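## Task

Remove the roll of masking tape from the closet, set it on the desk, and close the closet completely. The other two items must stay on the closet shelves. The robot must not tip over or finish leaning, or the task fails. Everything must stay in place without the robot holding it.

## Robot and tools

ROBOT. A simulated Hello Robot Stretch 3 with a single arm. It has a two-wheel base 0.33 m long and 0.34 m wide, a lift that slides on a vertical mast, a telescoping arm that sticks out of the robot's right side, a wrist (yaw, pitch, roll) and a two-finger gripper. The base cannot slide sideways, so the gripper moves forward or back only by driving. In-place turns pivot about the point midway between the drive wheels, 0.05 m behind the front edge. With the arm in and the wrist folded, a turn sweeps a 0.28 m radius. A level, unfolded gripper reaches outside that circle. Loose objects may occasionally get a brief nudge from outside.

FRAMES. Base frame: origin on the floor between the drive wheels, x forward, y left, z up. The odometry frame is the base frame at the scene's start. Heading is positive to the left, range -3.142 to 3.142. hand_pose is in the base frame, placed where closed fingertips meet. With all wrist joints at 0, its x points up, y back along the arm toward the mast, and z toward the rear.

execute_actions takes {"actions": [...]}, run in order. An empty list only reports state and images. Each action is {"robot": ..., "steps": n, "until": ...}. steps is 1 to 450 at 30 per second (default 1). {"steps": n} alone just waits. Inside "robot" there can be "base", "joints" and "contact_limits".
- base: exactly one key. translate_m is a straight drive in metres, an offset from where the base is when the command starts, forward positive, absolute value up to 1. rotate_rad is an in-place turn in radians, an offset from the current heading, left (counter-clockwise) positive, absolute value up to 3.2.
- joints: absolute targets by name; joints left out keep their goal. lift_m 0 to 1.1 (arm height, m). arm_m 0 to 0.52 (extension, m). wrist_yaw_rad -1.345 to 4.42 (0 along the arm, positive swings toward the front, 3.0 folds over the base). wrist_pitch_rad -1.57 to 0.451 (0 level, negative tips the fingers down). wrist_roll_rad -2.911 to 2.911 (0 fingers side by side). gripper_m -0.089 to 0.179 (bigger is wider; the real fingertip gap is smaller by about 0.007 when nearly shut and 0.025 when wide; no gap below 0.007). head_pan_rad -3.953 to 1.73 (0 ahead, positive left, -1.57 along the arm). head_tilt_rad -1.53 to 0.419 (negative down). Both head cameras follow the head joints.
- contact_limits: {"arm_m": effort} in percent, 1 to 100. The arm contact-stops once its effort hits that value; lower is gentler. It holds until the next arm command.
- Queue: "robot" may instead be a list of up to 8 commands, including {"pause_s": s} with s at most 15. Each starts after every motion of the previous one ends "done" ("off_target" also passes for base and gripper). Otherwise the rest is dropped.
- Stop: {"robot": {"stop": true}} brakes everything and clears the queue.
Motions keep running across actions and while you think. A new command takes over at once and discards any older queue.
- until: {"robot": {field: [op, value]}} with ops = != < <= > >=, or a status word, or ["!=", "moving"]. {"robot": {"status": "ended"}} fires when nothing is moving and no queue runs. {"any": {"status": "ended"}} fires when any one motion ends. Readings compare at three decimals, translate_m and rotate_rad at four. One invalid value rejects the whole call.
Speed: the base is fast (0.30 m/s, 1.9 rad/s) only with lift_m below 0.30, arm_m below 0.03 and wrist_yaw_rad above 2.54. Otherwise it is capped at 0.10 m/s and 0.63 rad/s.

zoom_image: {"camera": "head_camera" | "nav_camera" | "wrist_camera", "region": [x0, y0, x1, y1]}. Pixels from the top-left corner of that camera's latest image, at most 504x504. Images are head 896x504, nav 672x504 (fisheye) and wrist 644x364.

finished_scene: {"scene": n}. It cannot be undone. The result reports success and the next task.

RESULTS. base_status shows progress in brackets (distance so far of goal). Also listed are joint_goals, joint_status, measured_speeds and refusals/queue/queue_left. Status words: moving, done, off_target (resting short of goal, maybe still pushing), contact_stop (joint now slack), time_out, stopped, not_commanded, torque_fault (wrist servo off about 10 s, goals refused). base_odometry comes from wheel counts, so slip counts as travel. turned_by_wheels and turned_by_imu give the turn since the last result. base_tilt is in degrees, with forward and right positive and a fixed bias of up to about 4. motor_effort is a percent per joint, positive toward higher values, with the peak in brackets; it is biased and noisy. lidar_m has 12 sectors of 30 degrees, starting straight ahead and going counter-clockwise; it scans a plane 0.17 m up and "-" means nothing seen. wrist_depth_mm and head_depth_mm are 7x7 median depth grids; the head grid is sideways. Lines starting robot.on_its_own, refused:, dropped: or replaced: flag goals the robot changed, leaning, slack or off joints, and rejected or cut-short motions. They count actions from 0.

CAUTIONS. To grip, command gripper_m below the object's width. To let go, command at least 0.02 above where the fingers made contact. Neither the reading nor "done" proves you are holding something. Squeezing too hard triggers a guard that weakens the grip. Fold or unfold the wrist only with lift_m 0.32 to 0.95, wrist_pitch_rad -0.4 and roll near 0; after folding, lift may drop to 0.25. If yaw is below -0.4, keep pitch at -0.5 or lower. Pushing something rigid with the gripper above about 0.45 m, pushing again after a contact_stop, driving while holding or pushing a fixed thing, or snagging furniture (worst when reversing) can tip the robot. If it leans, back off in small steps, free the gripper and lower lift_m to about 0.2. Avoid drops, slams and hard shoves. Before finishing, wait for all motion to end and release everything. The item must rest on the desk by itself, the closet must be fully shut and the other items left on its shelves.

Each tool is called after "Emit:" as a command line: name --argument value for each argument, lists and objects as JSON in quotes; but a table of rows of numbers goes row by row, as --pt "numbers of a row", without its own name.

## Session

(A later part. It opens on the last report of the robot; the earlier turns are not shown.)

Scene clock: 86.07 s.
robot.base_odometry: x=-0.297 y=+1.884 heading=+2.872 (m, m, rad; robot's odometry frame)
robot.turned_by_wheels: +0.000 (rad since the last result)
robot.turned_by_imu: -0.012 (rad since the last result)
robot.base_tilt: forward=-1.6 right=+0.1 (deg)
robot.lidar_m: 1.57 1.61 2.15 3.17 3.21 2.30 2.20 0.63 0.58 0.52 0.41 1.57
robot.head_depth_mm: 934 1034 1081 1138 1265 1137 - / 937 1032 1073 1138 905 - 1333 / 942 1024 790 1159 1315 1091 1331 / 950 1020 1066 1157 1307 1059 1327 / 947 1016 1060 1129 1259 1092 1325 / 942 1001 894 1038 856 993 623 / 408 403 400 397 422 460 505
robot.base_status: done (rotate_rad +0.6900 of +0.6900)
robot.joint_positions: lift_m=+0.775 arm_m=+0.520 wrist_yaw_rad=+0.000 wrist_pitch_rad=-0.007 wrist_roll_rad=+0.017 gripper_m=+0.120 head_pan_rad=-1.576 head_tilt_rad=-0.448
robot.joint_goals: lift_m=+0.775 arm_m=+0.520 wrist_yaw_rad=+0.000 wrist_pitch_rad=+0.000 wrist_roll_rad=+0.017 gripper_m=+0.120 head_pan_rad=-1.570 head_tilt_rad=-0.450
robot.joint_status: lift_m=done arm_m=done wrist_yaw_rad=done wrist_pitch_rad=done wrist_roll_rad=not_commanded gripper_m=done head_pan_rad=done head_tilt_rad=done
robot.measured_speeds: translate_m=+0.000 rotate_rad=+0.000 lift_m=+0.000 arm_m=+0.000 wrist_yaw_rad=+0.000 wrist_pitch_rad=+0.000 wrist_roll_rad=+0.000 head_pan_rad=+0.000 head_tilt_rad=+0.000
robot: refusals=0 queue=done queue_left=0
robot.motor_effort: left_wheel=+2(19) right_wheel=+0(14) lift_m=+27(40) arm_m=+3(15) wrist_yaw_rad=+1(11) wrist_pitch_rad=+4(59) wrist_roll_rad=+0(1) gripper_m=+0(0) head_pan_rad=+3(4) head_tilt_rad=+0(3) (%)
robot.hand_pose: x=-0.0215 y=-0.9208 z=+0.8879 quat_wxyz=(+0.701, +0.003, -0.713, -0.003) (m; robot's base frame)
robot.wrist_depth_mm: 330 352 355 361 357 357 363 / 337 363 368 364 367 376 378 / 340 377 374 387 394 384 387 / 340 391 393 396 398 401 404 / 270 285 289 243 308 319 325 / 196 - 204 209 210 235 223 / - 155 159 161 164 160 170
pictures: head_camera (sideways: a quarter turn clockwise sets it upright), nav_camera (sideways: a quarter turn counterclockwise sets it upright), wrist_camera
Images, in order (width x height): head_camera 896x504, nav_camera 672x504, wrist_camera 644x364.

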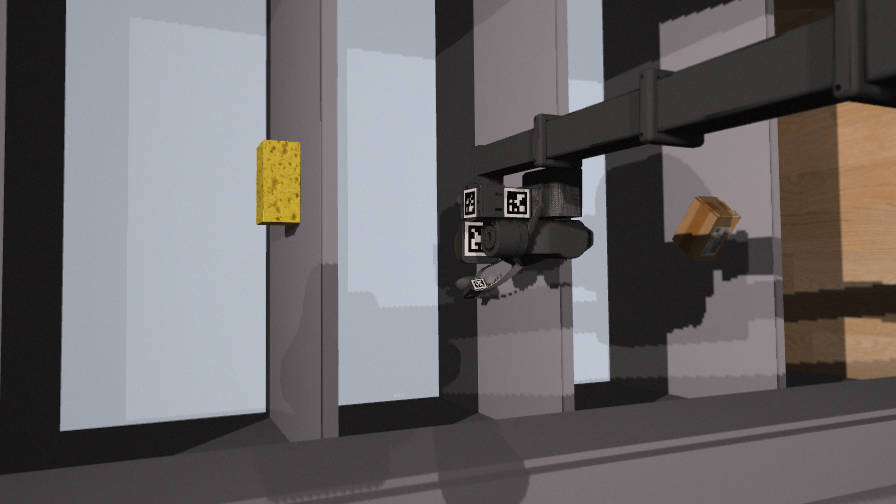

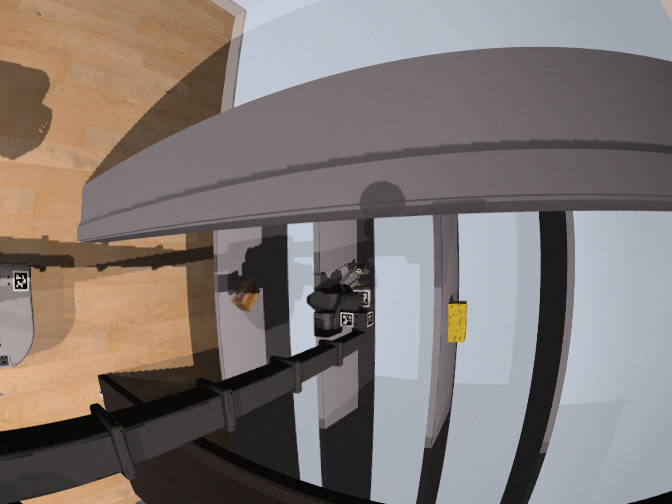

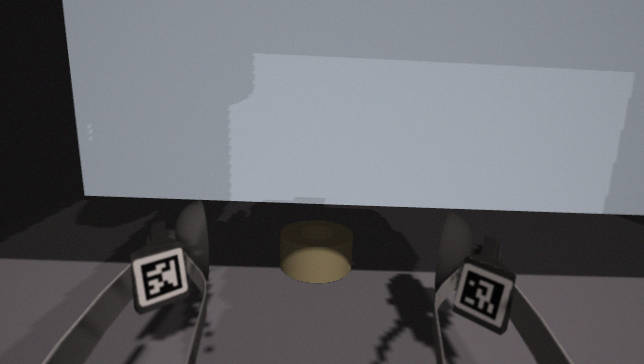

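Emit:
execute_actions --actions '[{"robot":[{"joints":{"lift_m":0.79}},{"joints":{"arm_m":0.0},"base":{"translate_m":-0.155}},{"base":{"rotate_rad":-0.4}},{"base":{"translate_m":0.17}},{"base":{"rotate_rad":0.41}},{"joints":{"arm_m":0.49}}],"steps":450,"until":{"robot":{"status":"ended"}}},{"steps":450,"until":{"robot":{"status":"ended"}}}]'

Scene clock: 103.63 s.
robot.base_odometry: x=-0.281 y=+1.948 heading=+2.882 (m, m, rad; robot's odometry frame)
robot.turned_by_wheels: +0.010 (rad since the last result)
robot.turned_by_imu: +0.006 (rad since the last result)
robot.base_tilt: forward=-1.6 right=+0.0 (deg)
robot.lidar_m: 1.57 1.62 2.18 3.23 3.16 2.29 2.20 0.53 0.54 0.90 0.35 1.49
robot.head_depth_mm: 900 968 911 1094 867 1134 - / 898 961 796 1097 863 - 1263 / 896 961 731 1104 1264 1094 1268 / 894 959 904 1099 902 1092 1264 / 889 956 899 1082 863 1093 1264 / 888 944 893 1002 858 1023 599 / 697 706 386 384 383 388 426
robot.base_status: done (rotate_rad +0.4099 of +0.4100)
robot.joint_positions: lift_m=+0.790 arm_m=+0.490 wrist_yaw_rad=+0.000 wrist_pitch_rad=-0.021 wrist_roll_rad=+0.017 gripper_m=+0.120 head_pan_rad=-1.576 head_tilt_rad=-0.448
robot.joint_goals: lift_m=+0.790 arm_m=+0.490 wrist_yaw_rad=+0.000 wrist_pitch_rad=+0.000 wrist_roll_rad=+0.017 gripper_m=+0.120 head_pan_rad=-1.570 head_tilt_rad=-0.450
robot.joint_status: lift_m=done arm_m=done wrist_yaw_rad=done wrist_pitch_rad=done wrist_roll_rad=not_commanded gripper_m=done head_pan_rad=done head_tilt_rad=done
robot.measured_speeds: translate_m=+0.000 rotate_rad=+0.000 lift_m=+0.000 arm_m=+0.000 wrist_yaw_rad=+0.000 wrist_pitch_rad=+0.000 wrist_roll_rad=+0.000 head_pan_rad=+0.000 head_tilt_rad=+0.000
robot: refusals=0 queue=done queue_left=0
robot.motor_effort: left_wheel=-3(11) right_wheel=+2(5) lift_m=+38(43) arm_m=+3(5) wrist_yaw_rad=+0(1) wrist_pitch_rad=+12(12) wrist_roll_rad=-1(0) gripper_m=+0(0) head_pan_rad=+3(3) head_tilt_rad=+0(0) (%)
robot.hand_pose: x=-0.0215 y=-0.8903 z=+0.8989 quat_wxyz=(+0.701, +0.007, -0.713, -0.008) (m; robot's base frame)
robot.wrist_depth_mm: 319 318 322 323 325 323 326 / 326 332 334 333 332 334 334 / 322 344 343 339 343 345 350 / 322 355 357 358 361 358 358 / 293 307 306 318 326 341 353 / 213 - 222 189 220 250 242 / - 169 173 177 179 175 184
pictures: head_camera (sideways: a quarter turn clockwise sets it upright), nav_camera (sideways: a quarter turn counterclockwise sets it upright), wrist_camera
Images, in order (width x height): head_camera 896x504, nav_camera 672x504, wrist_camera 644x364.

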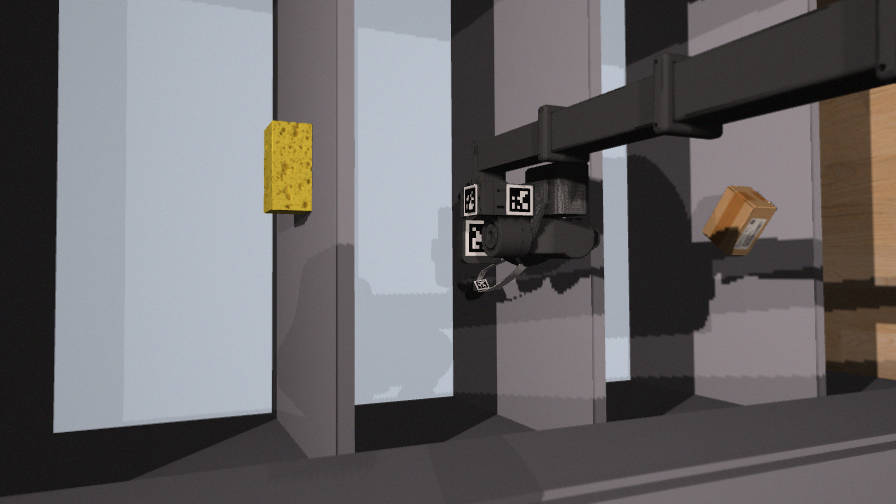

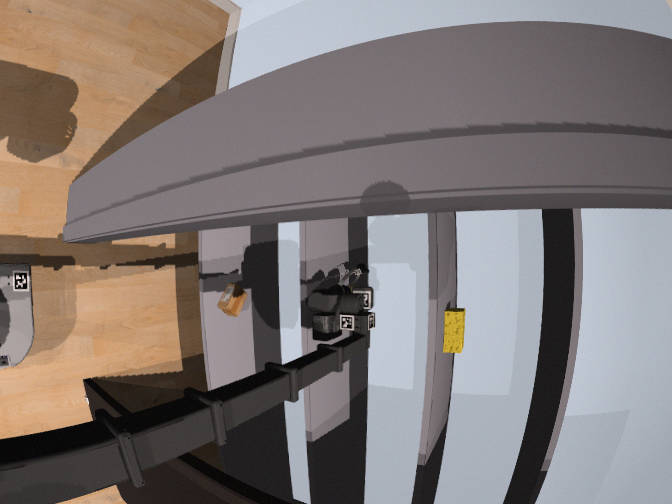

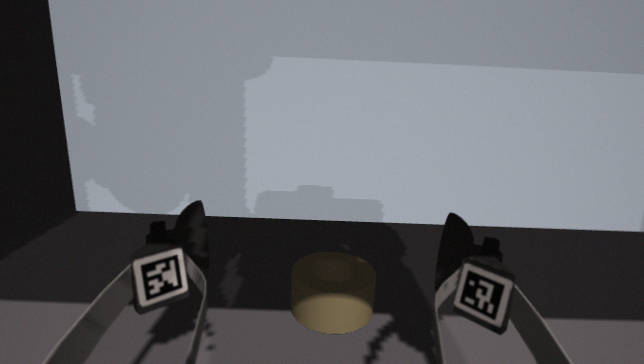

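Emit:
execute_actions --actions '[{"robot":[{"joints":{"arm_m":0.515,"wrist_pitch_rad":-0.14}},{"joints":{"gripper_m":0.015}},{"pause_s":0.5},{"joints":{"lift_m":0.82}}],"steps":300,"until":{"robot":{"status":"ended"}}}]'

Scene clock: 108.00 s.
robot.base_odometry: x=-0.281 y=+1.948 heading=+2.882 (m, m, rad; robot's odometry frame)
robot.turned_by_wheels: +0.000 (rad since the last result)
robot.turned_by_imu: -0.001 (rad since the last result)
robot.base_tilt: forward=-1.7 right=+0.0 (deg)
robot.lidar_m: 1.57 1.62 2.17 3.24 3.17 2.29 2.20 0.53 0.54 0.90 0.35 1.49
robot.head_depth_mm: 899 967 915 1099 866 1155 - / 898 963 794 1098 - 1056 1266 / 894 960 733 1102 822 1096 1262 / 893 959 901 1099 841 1090 1264 / 890 951 900 1081 860 1091 1259 / 889 940 897 1000 857 1024 599 / 696 708 386 384 383 387 425
robot.base_status: done (rotate_rad +0.4098 of +0.4100)
robot.joint_positions: lift_m=+0.820 arm_m=+0.515 wrist_yaw_rad=-0.002 wrist_pitch_rad=-0.161 wrist_roll_rad=+0.017 gripper_m=+0.016 head_pan_rad=-1.576 head_tilt_rad=-0.448
robot.joint_goals: lift_m=+0.820 arm_m=+0.515 wrist_yaw_rad=+0.000 wrist_pitch_rad=-0.140 wrist_roll_rad=+0.017 gripper_m=+0.015 head_pan_rad=-1.570 head_tilt_rad=-0.450
robot.joint_status: lift_m=done arm_m=done wrist_yaw_rad=done wrist_pitch_rad=done wrist_roll_rad=not_commanded gripper_m=done head_pan_rad=done head_tilt_rad=done
robot.measured_speeds: translate_m=+0.000 rotate_rad=+0.000 lift_m=+0.000 arm_m=+0.000 wrist_yaw_rad=+0.000 wrist_pitch_rad=+0.000 wrist_roll_rad=+0.000 head_pan_rad=+0.000 head_tilt_rad=+0.000
robot: refusals=0 queue=done queue_left=0
robot.motor_effort: left_wheel=-4(5) right_wheel=+2(3) lift_m=+39(39) arm_m=+3(5) wrist_yaw_rad=+1(5) wrist_pitch_rad=+13(12) wrist_roll_rad=+0(0) gripper_m=-14(87) head_pan_rad=+3(4) head_tilt_rad=-1(1) (%)
robot.hand_pose: x=-0.0220 y=-0.9087 z=+0.8933 quat_wxyz=(+0.699, +0.056, -0.711, -0.058) (m; robot's base frame)
robot.wrist_depth_mm: 288 288 289 287 289 291 290 / 303 306 306 304 307 303 307 / 320 322 322 328 323 323 319 / 309 334 339 340 338 343 343 / 252 259 277 175 286 284 288 / 200 203 191 158 - 215 217 / 164 167 169 170 172 176 177
pictures: head_camera (sideways: a quarter turn clockwise sets it upright), nav_camera (sideways: a quarter turn counterclockwise sets it upright), wrist_camera
Images, in order (width x height): head_camera 896x504, nav_camera 672x504, wrist_camera 644x364.

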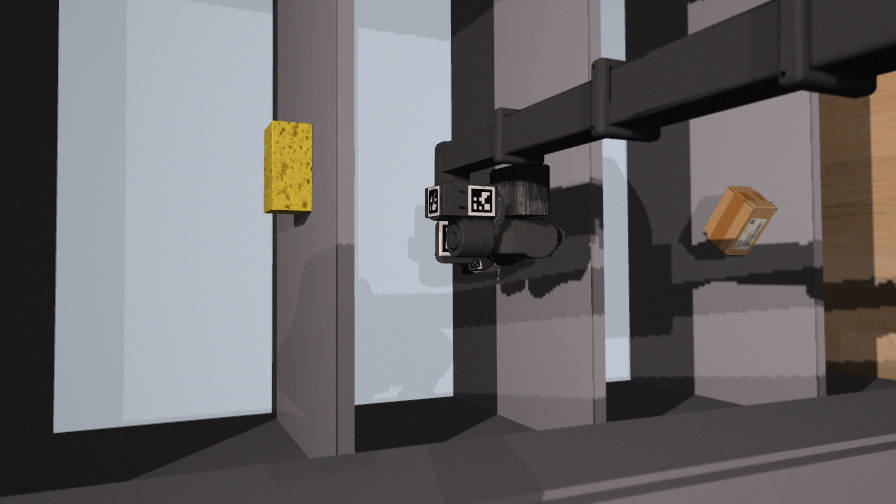

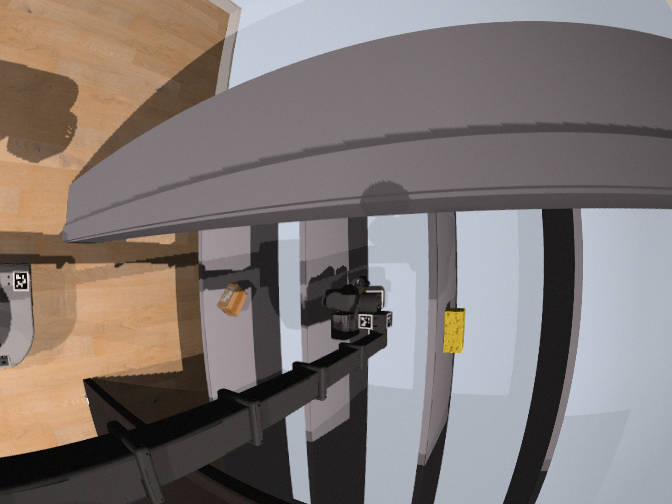

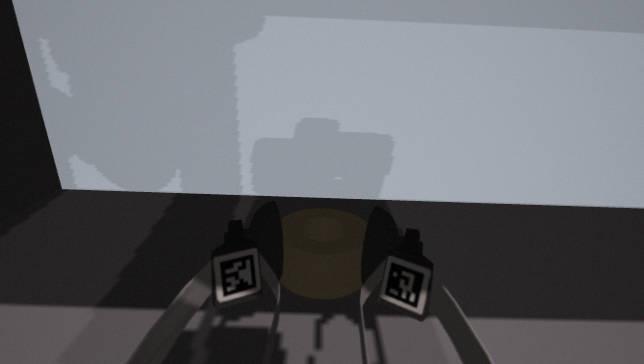

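Emit:
execute_actions --actions '[{"robot":[{"joints":{"lift_m":0.85}},{"joints":{"arm_m":0.0}}],"steps":450,"until":{"robot":{"status":"ended"}}}]'

Scene clock: 115.47 s.
robot.base_odometry: x=-0.281 y=+1.948 heading=+2.882 (m, m, rad; robot's odometry frame)
robot.turned_by_wheels: +0.000 (rad since the last result)
robot.turned_by_imu: -0.002 (rad since the last result)
robot.base_tilt: forward=-1.6 right=-0.1 (deg)
robot.lidar_m: 1.57 1.62 2.17 3.24 3.17 2.29 2.20 0.53 0.54 0.90 0.35 1.49
robot.head_depth_mm: 901 967 917 1096 864 1095 1269 / 900 964 794 1094 865 1095 1263 / 896 964 732 1088 863 1137 - / 892 960 906 1085 863 1131 954 / 889 956 902 1084 861 1092 1260 / 889 944 897 1002 858 1024 598 / 695 708 386 384 382 388 426
robot.base_status: done (rotate_rad +0.4099 of +0.4100)
robot.joint_positions: lift_m=+0.850 arm_m=+0.001 wrist_yaw_rad=+0.000 wrist_pitch_rad=-0.163 wrist_roll_rad=+0.017 gripper_m=+0.016 head_pan_rad=-1.576 head_tilt_rad=-0.448
robot.joint_goals: lift_m=+0.850 arm_m=+0.000 wrist_yaw_rad=+0.000 wrist_pitch_rad=-0.140 wrist_roll_rad=+0.017 gripper_m=+0.015 head_pan_rad=-1.570 head_tilt_rad=-0.450
robot.joint_status: lift_m=done arm_m=done wrist_yaw_rad=done wrist_pitch_rad=done wrist_roll_rad=not_commanded gripper_m=done head_pan_rad=done head_tilt_rad=done
robot.measured_speeds: translate_m=+0.000 rotate_rad=+0.000 lift_m=+0.000 arm_m=+0.000 wrist_yaw_rad=+0.000 wrist_pitch_rad=+0.000 wrist_roll_rad=+0.000 head_pan_rad=+0.000 head_tilt_rad=+0.000
robot: refusals=0 queue=done queue_left=0
robot.motor_effort: left_wheel=-4(4) right_wheel=+2(2) lift_m=+39(41) arm_m=-2(3) wrist_yaw_rad=+1(2) wrist_pitch_rad=+13(13) wrist_roll_rad=+0(0) gripper_m=-14(14) head_pan_rad=+4(3) head_tilt_rad=+0(0) (%)
robot.hand_pose: x=-0.0216 y=-0.3952 z=+0.9230 quat_wxyz=(+0.699, +0.057, -0.710, -0.058) (m; robot's base frame)
robot.wrist_depth_mm: 187 437 735 768 763 757 765 / 187 437 784 798 801 803 826 / 190 441 698 753 831 841 825 / 190 444 487 505 518 534 505 / 193 461 714 176 999 961 943 / 195 457 732 159 - 878 849 / 195 257 662 645 697 708 710
pictures: head_camera (sideways: a quarter turn clockwise sets it upright), nav_camera (sideways: a quarter turn counterclockwise sets it upright), wrist_camera
Images, in order (width x height): head_camera 896x504, nav_camera 672x504, wrist_camera 644x364.

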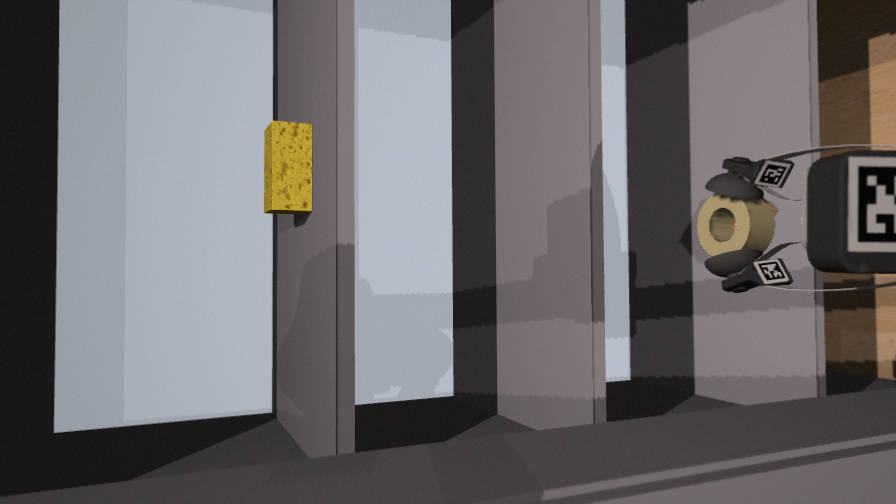

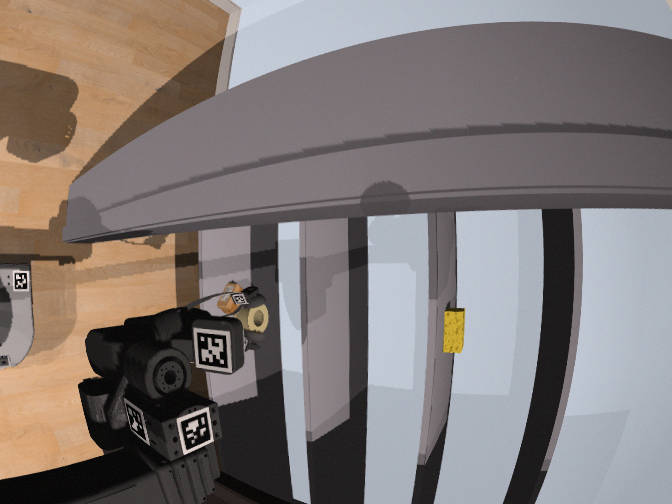

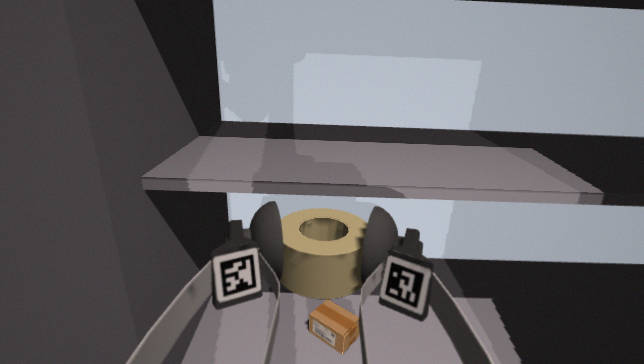

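Emit:
execute_actions --actions '[{"robot":[{"joints":{"lift_m":0.92}},{"joints":{"wrist_pitch_rad":-1.2}},{"base":{"rotate_rad":0.5}}],"steps":450,"until":{"robot":{"status":"ended"}}}]'

Scene clock: 121.03 s.
robot.base_odometry: x=-0.281 y=+1.948 heading=-2.901 (m, m, rad; robot's odometry frame)
robot.turned_by_wheels: +0.500 (rad since the last result)
robot.turned_by_imu: +0.496 (rad since the last result)
robot.base_tilt: forward=-1.6 right=+0.0 (deg)
robot.lidar_m: 1.61 2.12 3.25 3.26 2.31 2.20 0.54 0.53 1.02 0.35 0.46 1.57
robot.head_depth_mm: 785 917 796 1044 823 1099 - / 309 334 385 453 790 1059 965 / - 289 311 341 376 421 470 / 291 304 329 358 392 433 484 / 308 332 360 394 434 483 545 / 325 351 384 421 467 524 610 / 343 373 1351 1542 1722 1667 1371
robot.base_status: done (rotate_rad +0.4999 of +0.5000)
robot.joint_positions: lift_m=+0.920 arm_m=+0.001 wrist_yaw_rad=+0.000 wrist_pitch_rad=-1.203 wrist_roll_rad=+0.017 gripper_m=+0.016 head_pan_rad=-1.576 head_tilt_rad=-0.448
robot.joint_goals: lift_m=+0.920 arm_m=+0.000 wrist_yaw_rad=+0.000 wrist_pitch_rad=-1.200 wrist_roll_rad=+0.017 gripper_m=+0.015 head_pan_rad=-1.570 head_tilt_rad=-0.450
robot.joint_status: lift_m=done arm_m=done wrist_yaw_rad=done wrist_pitch_rad=done wrist_roll_rad=not_commanded gripper_m=done head_pan_rad=done head_tilt_rad=done
robot.measured_speeds: translate_m=+0.000 rotate_rad=+0.000 lift_m=+0.000 arm_m=+0.000 wrist_yaw_rad=+0.000 wrist_pitch_rad=+0.000 wrist_roll_rad=+0.000 head_pan_rad=+0.000 head_tilt_rad=+0.000
robot: refusals=0 queue=done queue_left=0
robot.motor_effort: left_wheel=-4(9) right_wheel=+2(4) lift_m=+38(42) arm_m=-2(3) wrist_yaw_rad=+0(0) wrist_pitch_rad=+2(13) wrist_roll_rad=+0(0) gripper_m=-13(14) head_pan_rad=+4(3) head_tilt_rad=+0(1) (%)
robot.hand_pose: x=-0.0216 y=-0.2159 z=+0.8105 quat_wxyz=(+0.578, +0.397, -0.588, -0.404) (m; robot's base frame)
robot.wrist_depth_mm: - - 349 238 - 576 563 / - - 612 328 - - - / - - - 537 - - - / 1000 970 992 985 - 978 - / 988 960 970 176 965 966 951 / 983 951 961 157 - 920 656 / 945 942 927 - 920 940 936
pictures: head_camera (sideways: a quarter turn clockwise sets it upright), nav_camera (sideways: a quarter turn counterclockwise sets it upright), wrist_camera
Images, in order (width x height): head_camera 896x504, nav_camera 672x504, wrist_camera 644x364.

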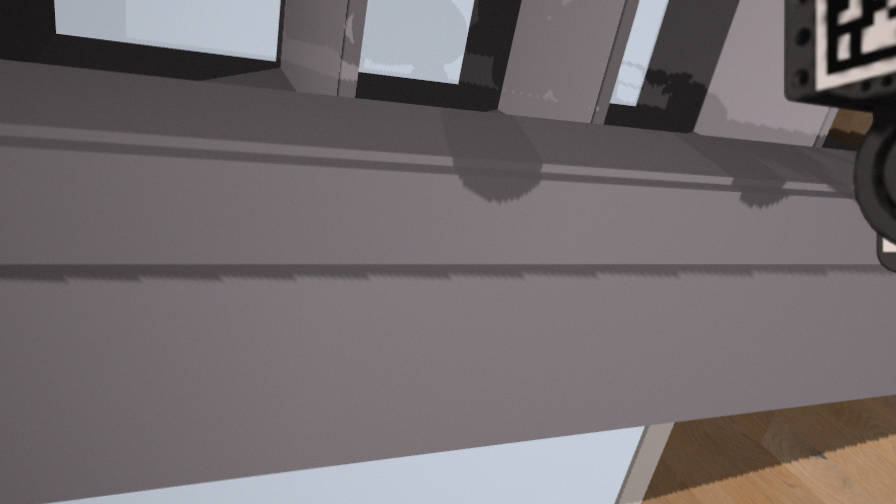

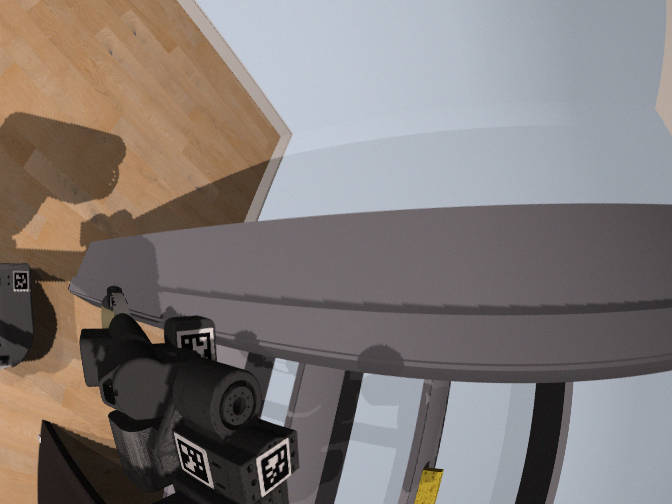

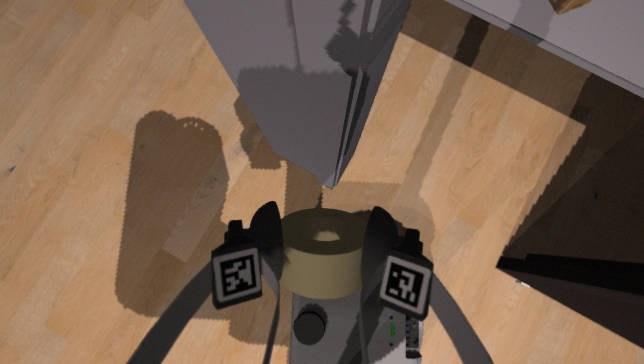

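Emit:
execute_actions --actions '[{"robot":[{"base":{"rotate_rad":1.35},"joints":{"head_pan_rad":0,"head_tilt_rad":-0.4}},{"base":{"translate_m":0.3},"joints":{"wrist_pitch_rad":-0.4,"lift_m":0.6}},{"joints":{"wrist_yaw_rad":3.0}},{"joints":{"lift_m":0.27}},{"base":{"translate_m":1.0}},{"base":{"translate_m":1.0}}],"steps":450,"until":{"robot":{"status":"ended"}}},{"steps":450,"until":{"robot":{"status":"ended"}}}]'

Scene clock: 145.47 s.
robot.base_odometry: x=-0.236 y=-0.351 heading=-1.552 (m, m, rad; robot's odometry frame)
robot.turned_by_wheels: +1.350 (rad since the last result)
robot.turned_by_imu: +1.352 (rad since the last result)
robot.base_tilt: forward=-1.6 right=-0.1 (deg)
robot.lidar_m: 1.47 1.51 1.61 1.61 1.89 2.58 2.58 2.47 2.14 2.14 1.70 0.99
robot.head_depth_mm: 1179 1253 1333 1399 1055 791 1368 / 1210 1279 1368 1433 1049 819 1365 / 1216 1300 1408 1474 1050 849 1413 / 1246 1331 1449 1514 1047 881 1406 / 1273 1368 1480 1560 1049 879 1408 / 1309 1420 1523 1563 1046 1577 1407 / 1371 1465 1575 1560 1042 1639 1402
robot.base_status: done (translate_m +1.0000 of +1.0000)
robot.joint_positions: lift_m=+0.270 arm_m=+0.001 wrist_yaw_rad=+2.999 wrist_pitch_rad=-0.422 wrist_roll_rad=+0.017 gripper_m=+0.016 head_pan_rad=-0.007 head_tilt_rad=-0.407
robot.joint_goals: lift_m=+0.270 arm_m=+0.000 wrist_yaw_rad=+3.000 wrist_pitch_rad=-0.400 wrist_roll_rad=+0.017 gripper_m=+0.015 head_pan_rad=+0.000 head_tilt_rad=-0.400
robot.joint_status: lift_m=done arm_m=done wrist_yaw_rad=done wrist_pitch_rad=done wrist_roll_rad=not_commanded gripper_m=done head_pan_rad=done head_tilt_rad=done
robot.measured_speeds: translate_m=+0.000 rotate_rad=+0.000 lift_m=+0.000 arm_m=+0.000 wrist_yaw_rad=+0.000 wrist_pitch_rad=+0.000 wrist_roll_rad=+0.000 head_pan_rad=+0.000 head_tilt_rad=+0.000
robot: refusals=0 queue=done queue_left=0
robot.motor_effort: left_wheel=-4(10) right_wheel=+2(6) lift_m=+16(42) arm_m=-2(2) wrist_yaw_rad=+1(2) wrist_pitch_rad=+13(14) wrist_roll_rad=+0(0) gripper_m=-13(14) head_pan_rad=+4(45) head_tilt_rad=+5(15) (%)
robot.hand_pose: x=+0.0106 y=+0.0754 z=+0.2821 quat_wxyz=(+0.198, +0.706, +0.097, +0.673) (m; robot's base frame)
robot.wrist_depth_mm: - - - - - - - / - - - - - - - / 805 806 851 853 878 900 897 / 654 639 664 680 700 706 697 / 541 537 - 176 575 557 584 / 478 - - 155 - 487 491 / - - - - 417 418 423
pictures: head_camera (sideways: a quarter turn clockwise sets it upright), nav_camera (sideways: a quarter turn counterclockwise sets it upright), wrist_camera
Images, in order (width x height): head_camera 896x504, nav_camera 672x504, wrist_camera 644x364.

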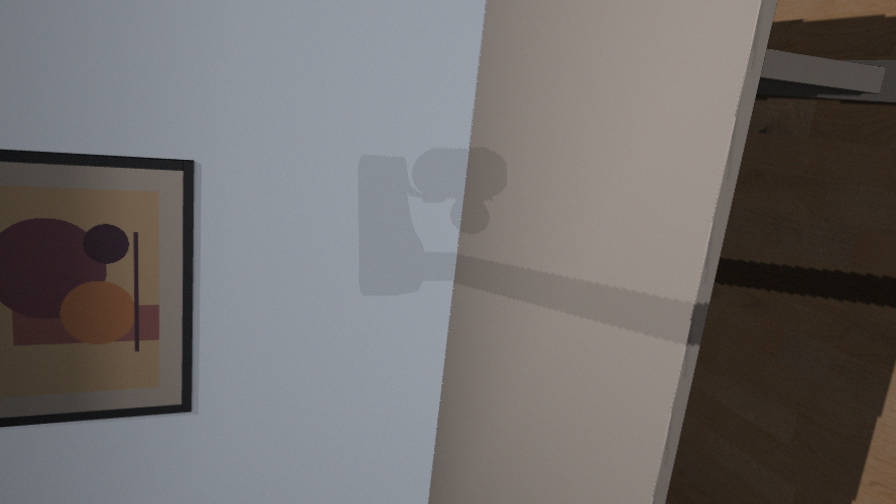

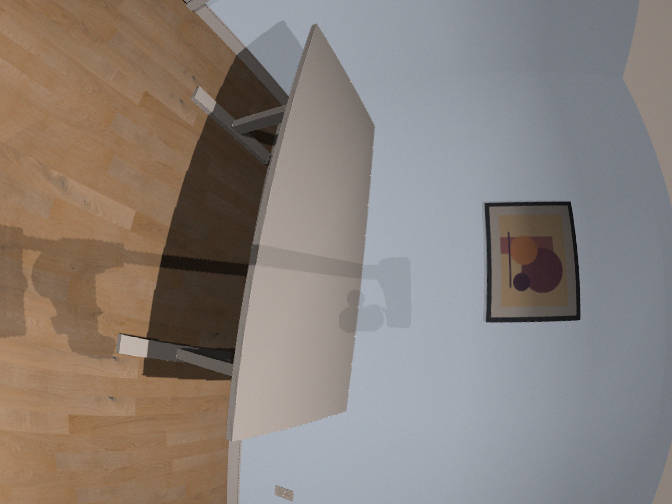

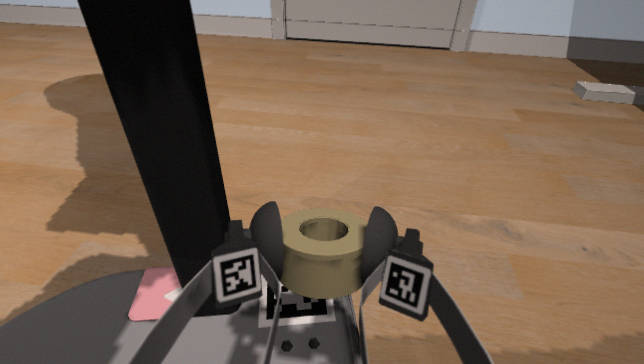

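Emit:
execute_actions --actions '[{"robot":[{"base":{"translate_m":0.15}},{"base":{"rotate_rad":1.26},"joints":{"lift_m":0.85,"head_pan_rad":-1.57,"head_tilt_rad":-0.7}},{"joints":{"wrist_yaw_rad":0}},{"joints":{"wrist_pitch_rad":-0.14,"arm_m":0.25,"lift_m":0.72}}],"steps":450,"until":{"robot":{"status":"ended"}}},{"steps":450,"until":{"robot":{"status":"ended"}}}]'

Scene clock: 159.90 s.
robot.base_odometry: x=-0.233 y=-0.501 heading=-0.292 (m, m, rad; robot's odometry frame)
robot.turned_by_wheels: +1.260 (rad since the last result)
robot.turned_by_imu: +1.250 (rad since the last result)
robot.base_tilt: forward=-1.6 right=+0.1 (deg)
robot.lidar_m: 1.57 1.61 2.14 2.72 2.79 2.30 2.17 2.01 1.40 0.85 1.35 1.39
robot.head_depth_mm: 1119 1255 1425 1645 1571 1423 - / 1116 1247 1389 925 - 1383 1183 / 1115 1242 1235 959 - 1348 1163 / 1105 1233 1240 959 747 1372 1187 / 1100 1228 1233 920 759 1379 1185 / 1090 1218 1232 921 755 1380 1184 / 1087 1208 1230 920 755 1381 1186
robot.base_status: done (rotate_rad +1.2599 of +1.2600)
robot.joint_positions: lift_m=+0.720 arm_m=+0.250 wrist_yaw_rad=+0.001 wrist_pitch_rad=-0.166 wrist_roll_rad=+0.017 gripper_m=+0.016 head_pan_rad=-1.563 head_tilt_rad=-0.692
robot.joint_goals: lift_m=+0.720 arm_m=+0.250 wrist_yaw_rad=+0.000 wrist_pitch_rad=-0.140 wrist_roll_rad=+0.017 gripper_m=+0.015 head_pan_rad=-1.570 head_tilt_rad=-0.700
robot.joint_status: lift_m=done arm_m=done wrist_yaw_rad=done wrist_pitch_rad=done wrist_roll_rad=not_commanded gripper_m=done head_pan_rad=done head_tilt_rad=done
robot.measured_speeds: translate_m=+0.000 rotate_rad=+0.000 lift_m=+0.000 arm_m=+0.000 wrist_yaw_rad=+0.000 wrist_pitch_rad=+0.000 wrist_roll_rad=+0.000 head_pan_rad=+0.000 head_tilt_rad=+0.000
robot: refusals=0 queue=done queue_left=0
robot.motor_effort: left_wheel=-3(14) right_wheel=+1(5) lift_m=+16(41) arm_m=+4(2) wrist_yaw_rad=+1(3) wrist_pitch_rad=+15(16) wrist_roll_rad=+0(0) gripper_m=-14(14) head_pan_rad=-4(46) head_tilt_rad=-5(31) (%)
robot.hand_pose: x=-0.0213 y=-0.6434 z=+0.7931 quat_wxyz=(+0.699, +0.058, -0.710, -0.059) (m; robot's base frame)
robot.wrist_depth_mm: 712 725 744 741 763 763 762 / 775 808 794 797 796 826 815 / 626 638 667 696 830 860 869 / 393 402 413 422 431 910 937 / 287 292 317 176 323 317 953 / 225 231 216 158 - 246 260 / 187 188 192 194 195 200 201
pictures: head_camera (sideways: a quarter turn clockwise sets it upright), nav_camera (sideways: a quarter turn counterclockwise sets it upright), wrist_camera
Images, in order (width x height): head_camera 896x504, nav_camera 672x504, wrist_camera 644x364.

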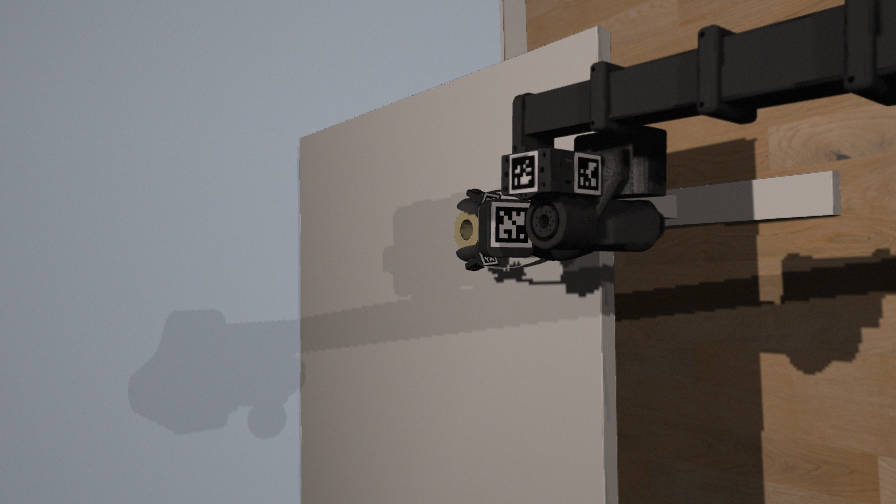

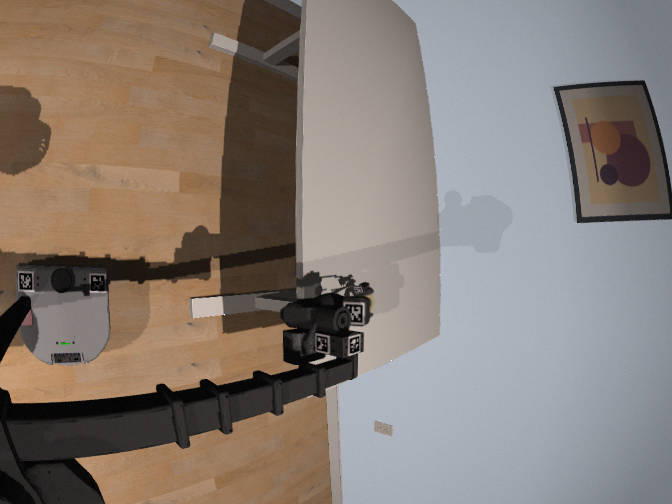

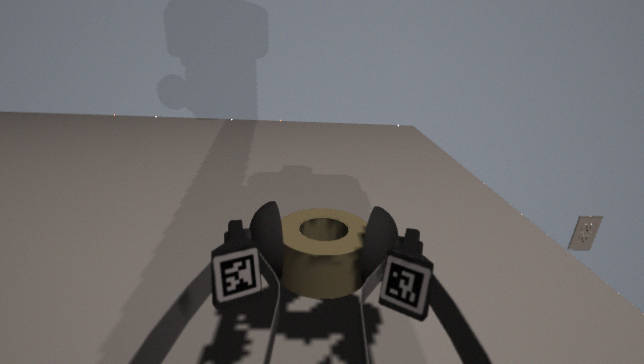

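Emit:
execute_actions --actions '[{"robot":[{"base":{"translate_m":0.15},"joints":{"arm_m":0.3}},{"joints":{"lift_m":0.69}}],"steps":450,"until":{"robot":{"status":"ended"}}}]'

Scene clock: 164.50 s.
robot.base_odometry: x=-0.090 y=-0.545 heading=-0.292 (m, m, rad; robot's odometry frame)
robot.turned_by_wheels: +0.000 (rad since the last result)
robot.turned_by_imu: -0.001 (rad since the last result)
robot.base_tilt: forward=-1.7 right=+0.0 (deg)
robot.lidar_m: 1.42 1.45 1.94 2.73 3.53 2.46 2.32 1.99 0.88 0.87 1.34 1.27
robot.head_depth_mm: 1114 1249 1362 926 763 1419 1214 / 1109 1236 1238 926 783 - 1163 / 1105 1232 1232 959 - 1380 1187 / 1094 1227 1236 958 747 1379 1188 / 1095 1215 1237 924 755 1384 1185 / 1084 1209 1229 917 757 1377 1186 / 1082 1206 1235 920 757 1384 1182
robot.base_status: done (translate_m +0.1500 of +0.1500)
robot.joint_positions: lift_m=+0.690 arm_m=+0.300 wrist_yaw_rad=+0.001 wrist_pitch_rad=-0.166 wrist_roll_rad=+0.017 gripper_m=+0.016 head_pan_rad=-1.563 head_tilt_rad=-0.692
robot.joint_goals: lift_m=+0.690 arm_m=+0.300 wrist_yaw_rad=+0.000 wrist_pitch_rad=-0.140 wrist_roll_rad=+0.017 gripper_m=+0.015 head_pan_rad=-1.570 head_tilt_rad=-0.700
robot.joint_status: lift_m=done arm_m=done wrist_yaw_rad=done wrist_pitch_rad=done wrist_roll_rad=not_commanded gripper_m=done head_pan_rad=done head_tilt_rad=done
robot.measured_speeds: translate_m=+0.000 rotate_rad=+0.000 lift_m=+0.000 arm_m=+0.000 wrist_yaw_rad=+0.000 wrist_pitch_rad=+0.000 wrist_roll_rad=+0.000 head_pan_rad=+0.000 head_tilt_rad=+0.000
robot: refusals=0 queue=done queue_left=0
robot.motor_effort: left_wheel=-4(5) right_wheel=+2(6) lift_m=+17(18) arm_m=+4(4) wrist_yaw_rad=+0(1) wrist_pitch_rad=+15(15) wrist_roll_rad=+0(0) gripper_m=-14(13) head_pan_rad=-4(4) head_tilt_rad=-4(4) (%)
robot.hand_pose: x=-0.0214 y=-0.6934 z=+0.7632 quat_wxyz=(+0.699, +0.058, -0.710, -0.059) (m; robot's base frame)
robot.wrist_depth_mm: 679 683 685 699 722 710 703 / 707 729 717 744 746 734 767 / 495 520 537 567 588 702 826 / 317 324 335 349 362 359 376 / 231 236 253 177 258 257 264 / 183 186 174 158 - 197 200 / 151 153 155 158 158 162 163
pictures: head_camera (sideways: a quarter turn clockwise sets it upright), nav_camera (sideways: a quarter turn counterclockwise sets it upright), wrist_camera
Images, in order (width x height): head_camera 896x504, nav_camera 672x504, wrist_camera 644x364.

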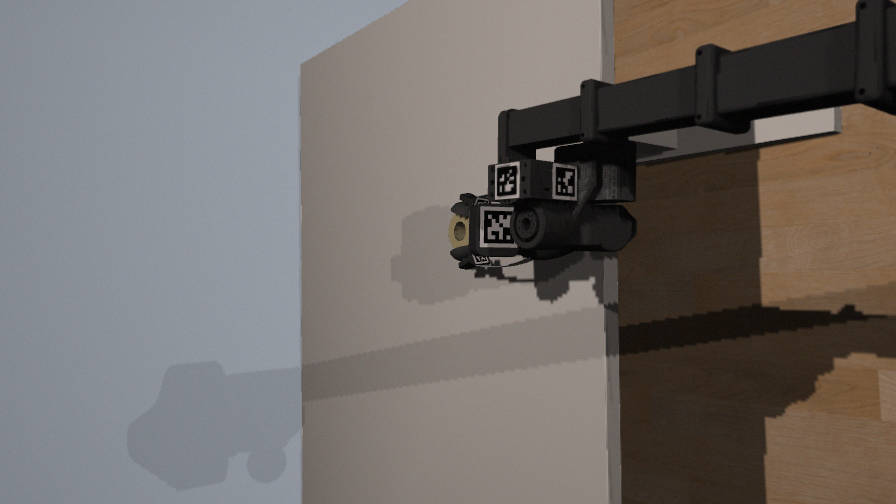

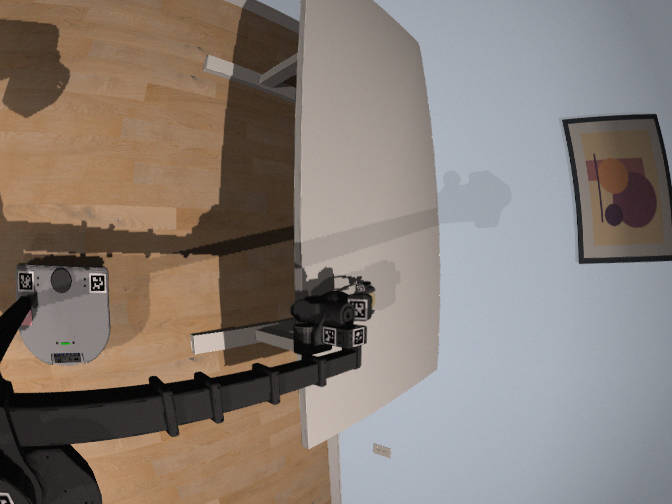

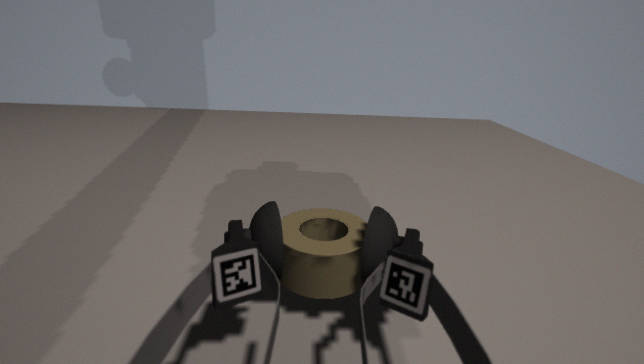

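Emit:
execute_actions --actions '[{"robot":{"joints":{"lift_m":0.675}},"steps":450,"until":{"robot":{"status":"ended"}}}]'

Scene clock: 165.57 s.
robot.base_odometry: x=-0.090 y=-0.545 heading=-0.292 (m, m, rad; robot's odometry frame)
robot.turned_by_wheels: +0.000 (rad since the last result)
robot.turned_by_imu: +0.000 (rad since the last result)
robot.base_tilt: forward=-1.7 right=+0.0 (deg)
robot.lidar_m: 1.42 1.46 1.94 2.73 3.52 2.46 2.32 1.99 0.88 0.88 1.34 1.27
robot.head_depth_mm: 1114 1242 1356 927 762 1387 1217 / 1108 1238 1239 926 783 - 1163 / 1101 1227 1242 940 - 1376 1183 / 1098 1224 1232 955 758 1379 1186 / 1087 1222 1232 919 756 1380 1181 / 1082 1212 1230 918 757 1378 1185 / 1083 1204 1224 920 756 1384 1184
robot.base_status: done (translate_m +0.1500 of +0.1500)
robot.joint_positions: lift_m=+0.675 arm_m=+0.300 wrist_yaw_rad=+0.001 wrist_pitch_rad=-0.165 wrist_roll_rad=+0.017 gripper_m=+0.016 head_pan_rad=-1.563 head_tilt_rad=-0.692
robot.joint_goals: lift_m=+0.675 arm_m=+0.300 wrist_yaw_rad=+0.000 wrist_pitch_rad=-0.140 wrist_roll_rad=+0.017 gripper_m=+0.015 head_pan_rad=-1.570 head_tilt_rad=-0.700
robot.joint_status: lift_m=done arm_m=done wrist_yaw_rad=done wrist_pitch_rad=done wrist_roll_rad=not_commanded gripper_m=done head_pan_rad=done head_tilt_rad=done
robot.measured_speeds: translate_m=+0.000 rotate_rad=+0.000 lift_m=+0.000 arm_m=+0.000 wrist_yaw_rad=+0.000 wrist_pitch_rad=+0.000 wrist_roll_rad=+0.000 head_pan_rad=+0.000 head_tilt_rad=+0.000
robot: refusals=0 queue=done queue_left=0
robot.motor_effort: left_wheel=-3(3) right_wheel=+2(2) lift_m=+16(14) arm_m=+3(3) wrist_yaw_rad=+0(0) wrist_pitch_rad=+15(15) wrist_roll_rad=-1(0) gripper_m=-13(13) head_pan_rad=-4(4) head_tilt_rad=-5(4) (%)
robot.hand_pose: x=-0.0214 y=-0.6934 z=+0.7483 quat_wxyz=(+0.699, +0.058, -0.710, -0.059) (m; robot's base frame)
robot.wrist_depth_mm: 689 681 683 695 718 719 713 / 714 724 715 754 761 760 754 / 443 450 478 502 515 556 799 / 278 285 294 301 313 320 330 / 207 208 224 176 229 225 229 / 162 164 153 155 - 175 177 / 134 135 136 138 140 142 143
pictures: head_camera (sideways: a quarter turn clockwise sets it upright), nav_camera (sideways: a quarter turn counterclockwise sets it upright), wrist_camera
Images, in order (width x height): head_camera 896x504, nav_camera 672x504, wrist_camera 644x364.

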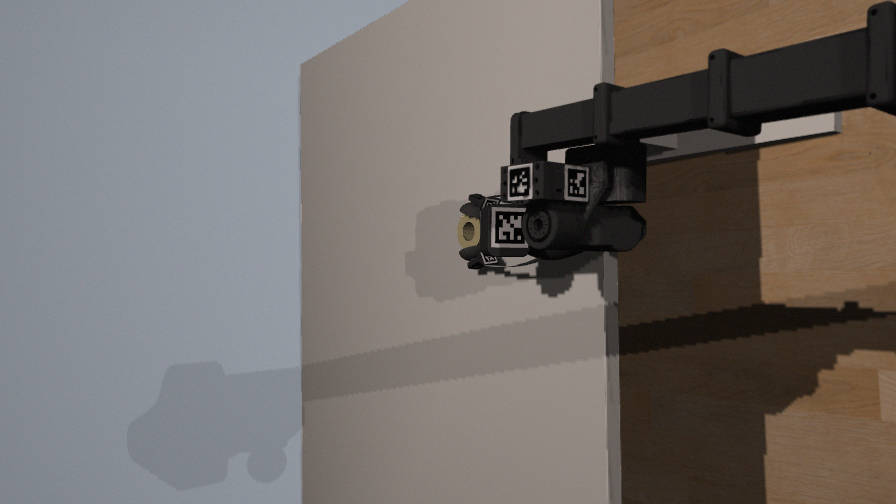

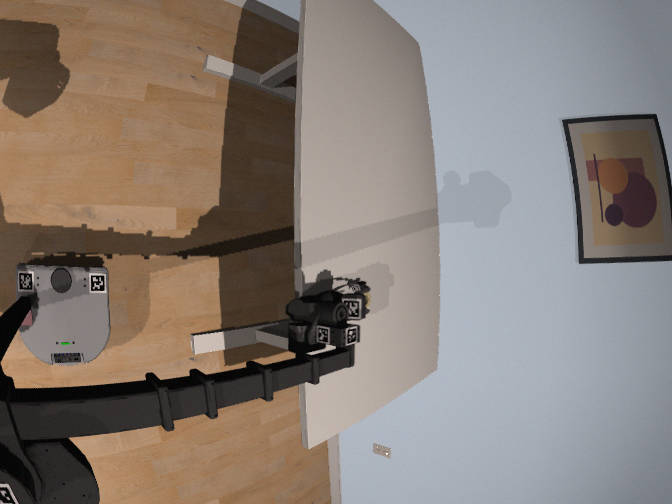

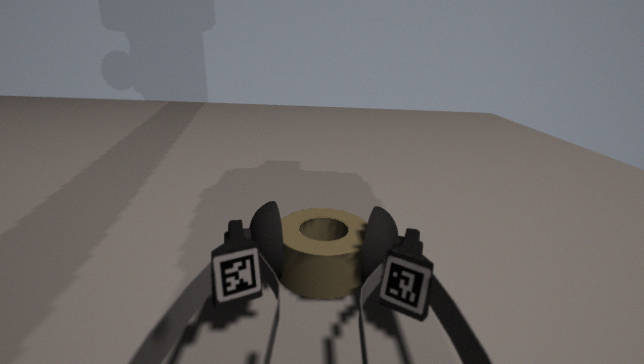

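Emit:
execute_actions --actions '[{"robot":{"joints":{"lift_m":0.66}},"steps":450,"until":{"robot":{"status":"ended"}}}]'

Scene clock: 166.30 s.
robot.base_odometry: x=-0.090 y=-0.545 heading=-0.292 (m, m, rad; robot's odometry frame)
robot.turned_by_wheels: +0.000 (rad since the last result)
robot.turned_by_imu: +0.000 (rad since the last result)
robot.base_tilt: forward=-1.8 right=-0.1 (deg)
robot.lidar_m: 1.42 1.46 1.93 2.73 3.52 2.46 2.32 1.99 0.88 0.88 1.34 1.26
robot.head_depth_mm: 1112 1243 1360 927 761 1391 1212 / 1115 1243 1244 927 759 - 1165 / 1102 1230 1239 923 - 1358 1189 / 1092 1222 1238 958 759 1380 1184 / 1090 1215 1229 922 759 1384 1185 / 1089 1208 1237 920 758 1380 1186 / 1078 1208 1232 922 757 1388 1181
robot.base_status: done (translate_m +0.1500 of +0.1500)
robot.joint_positions: lift_m=+0.665 arm_m=+0.300 wrist_yaw_rad=+0.000 wrist_pitch_rad=-0.117 wrist_roll_rad=+0.017 gripper_m=+0.016 head_pan_rad=-1.563 head_tilt_rad=-0.692
robot.joint_goals: lift_m=+0.664 arm_m=+0.300 wrist_yaw_rad=+0.000 wrist_pitch_rad=-0.140 wrist_roll_rad=+0.017 gripper_m=+0.015 head_pan_rad=-1.570 head_tilt_rad=-0.700
robot.joint_status: lift_m=contact_stop arm_m=done wrist_yaw_rad=done wrist_pitch_rad=done wrist_roll_rad=not_commanded gripper_m=done head_pan_rad=done head_tilt_rad=done
robot.measured_speeds: translate_m=+0.000 rotate_rad=+0.000 lift_m=+0.001 arm_m=+0.000 wrist_yaw_rad=+0.000 wrist_pitch_rad=+0.168 wrist_roll_rad=+0.000 head_pan_rad=+0.000 head_tilt_rad=+0.000
robot: refusals=0 queue=dropped queue_left=0
robot.on_its_own: lift_m is slack since a contact_stop, until your next command for it (your +0.660 is given up)
robot.motor_effort: left_wheel=-3(3) right_wheel=+2(2) lift_m=+17(15) arm_m=+3(3) wrist_yaw_rad=+1(0) wrist_pitch_rad=-20(22) wrist_roll_rad=-1(0) gripper_m=-14(14) head_pan_rad=-4(3) head_tilt_rad=-4(4) (%)
robot.hand_pose: x=-0.0214 y=-0.6963 z=+0.7493 quat_wxyz=(+0.700, +0.041, -0.712, -0.042) (m; robot's base frame)
robot.wrist_depth_mm: 685 680 679 716 714 723 733 / 725 702 733 734 738 769 747 / 542 560 599 641 685 763 808 / 308 319 327 337 349 363 382 / 218 222 238 176 244 240 247 / 167 169 158 158 - 180 183 / 135 137 139 141 142 146 146
pictures: head_camera (sideways: a quarter turn clockwise sets it upright), nav_camera (sideways: a quarter turn counterclockwise sets it upright), wrist_camera
Images, in order (width x height): head_camera 896x504, nav_camera 672x504, wrist_camera 644x364.

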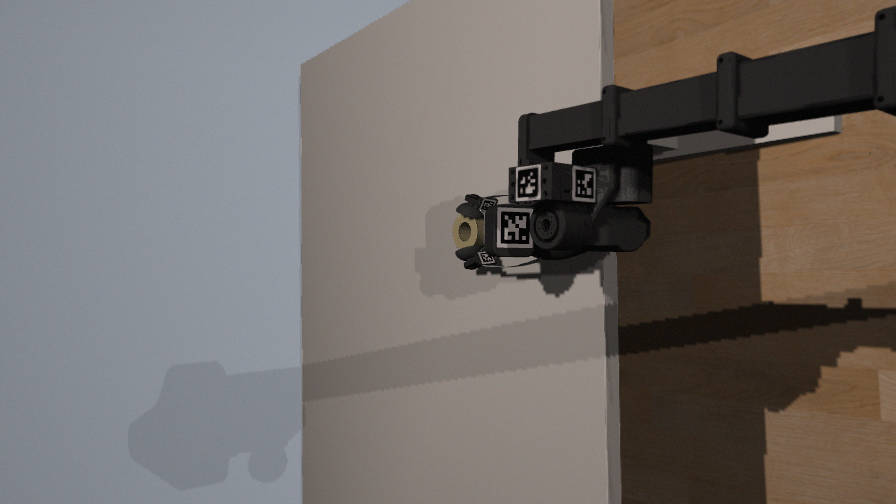

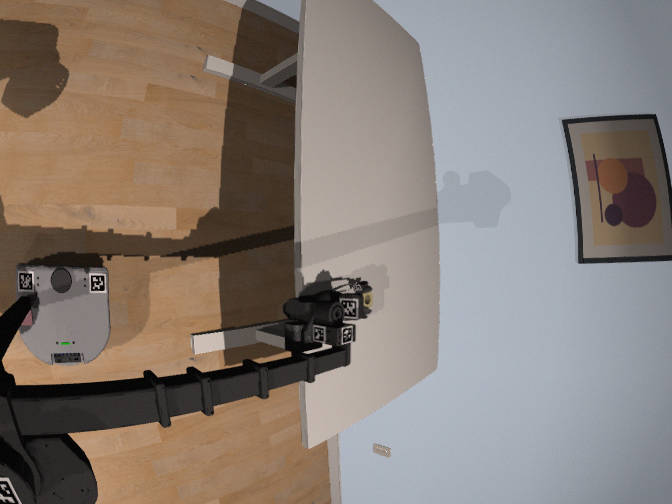

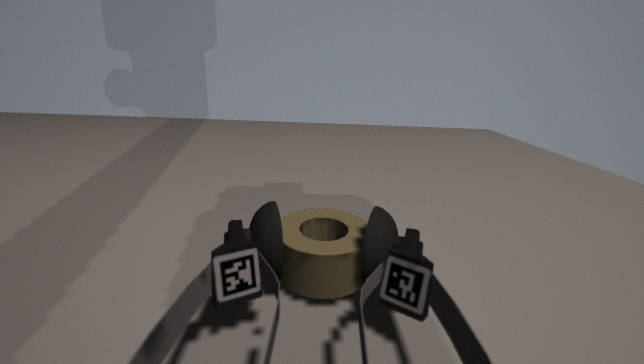

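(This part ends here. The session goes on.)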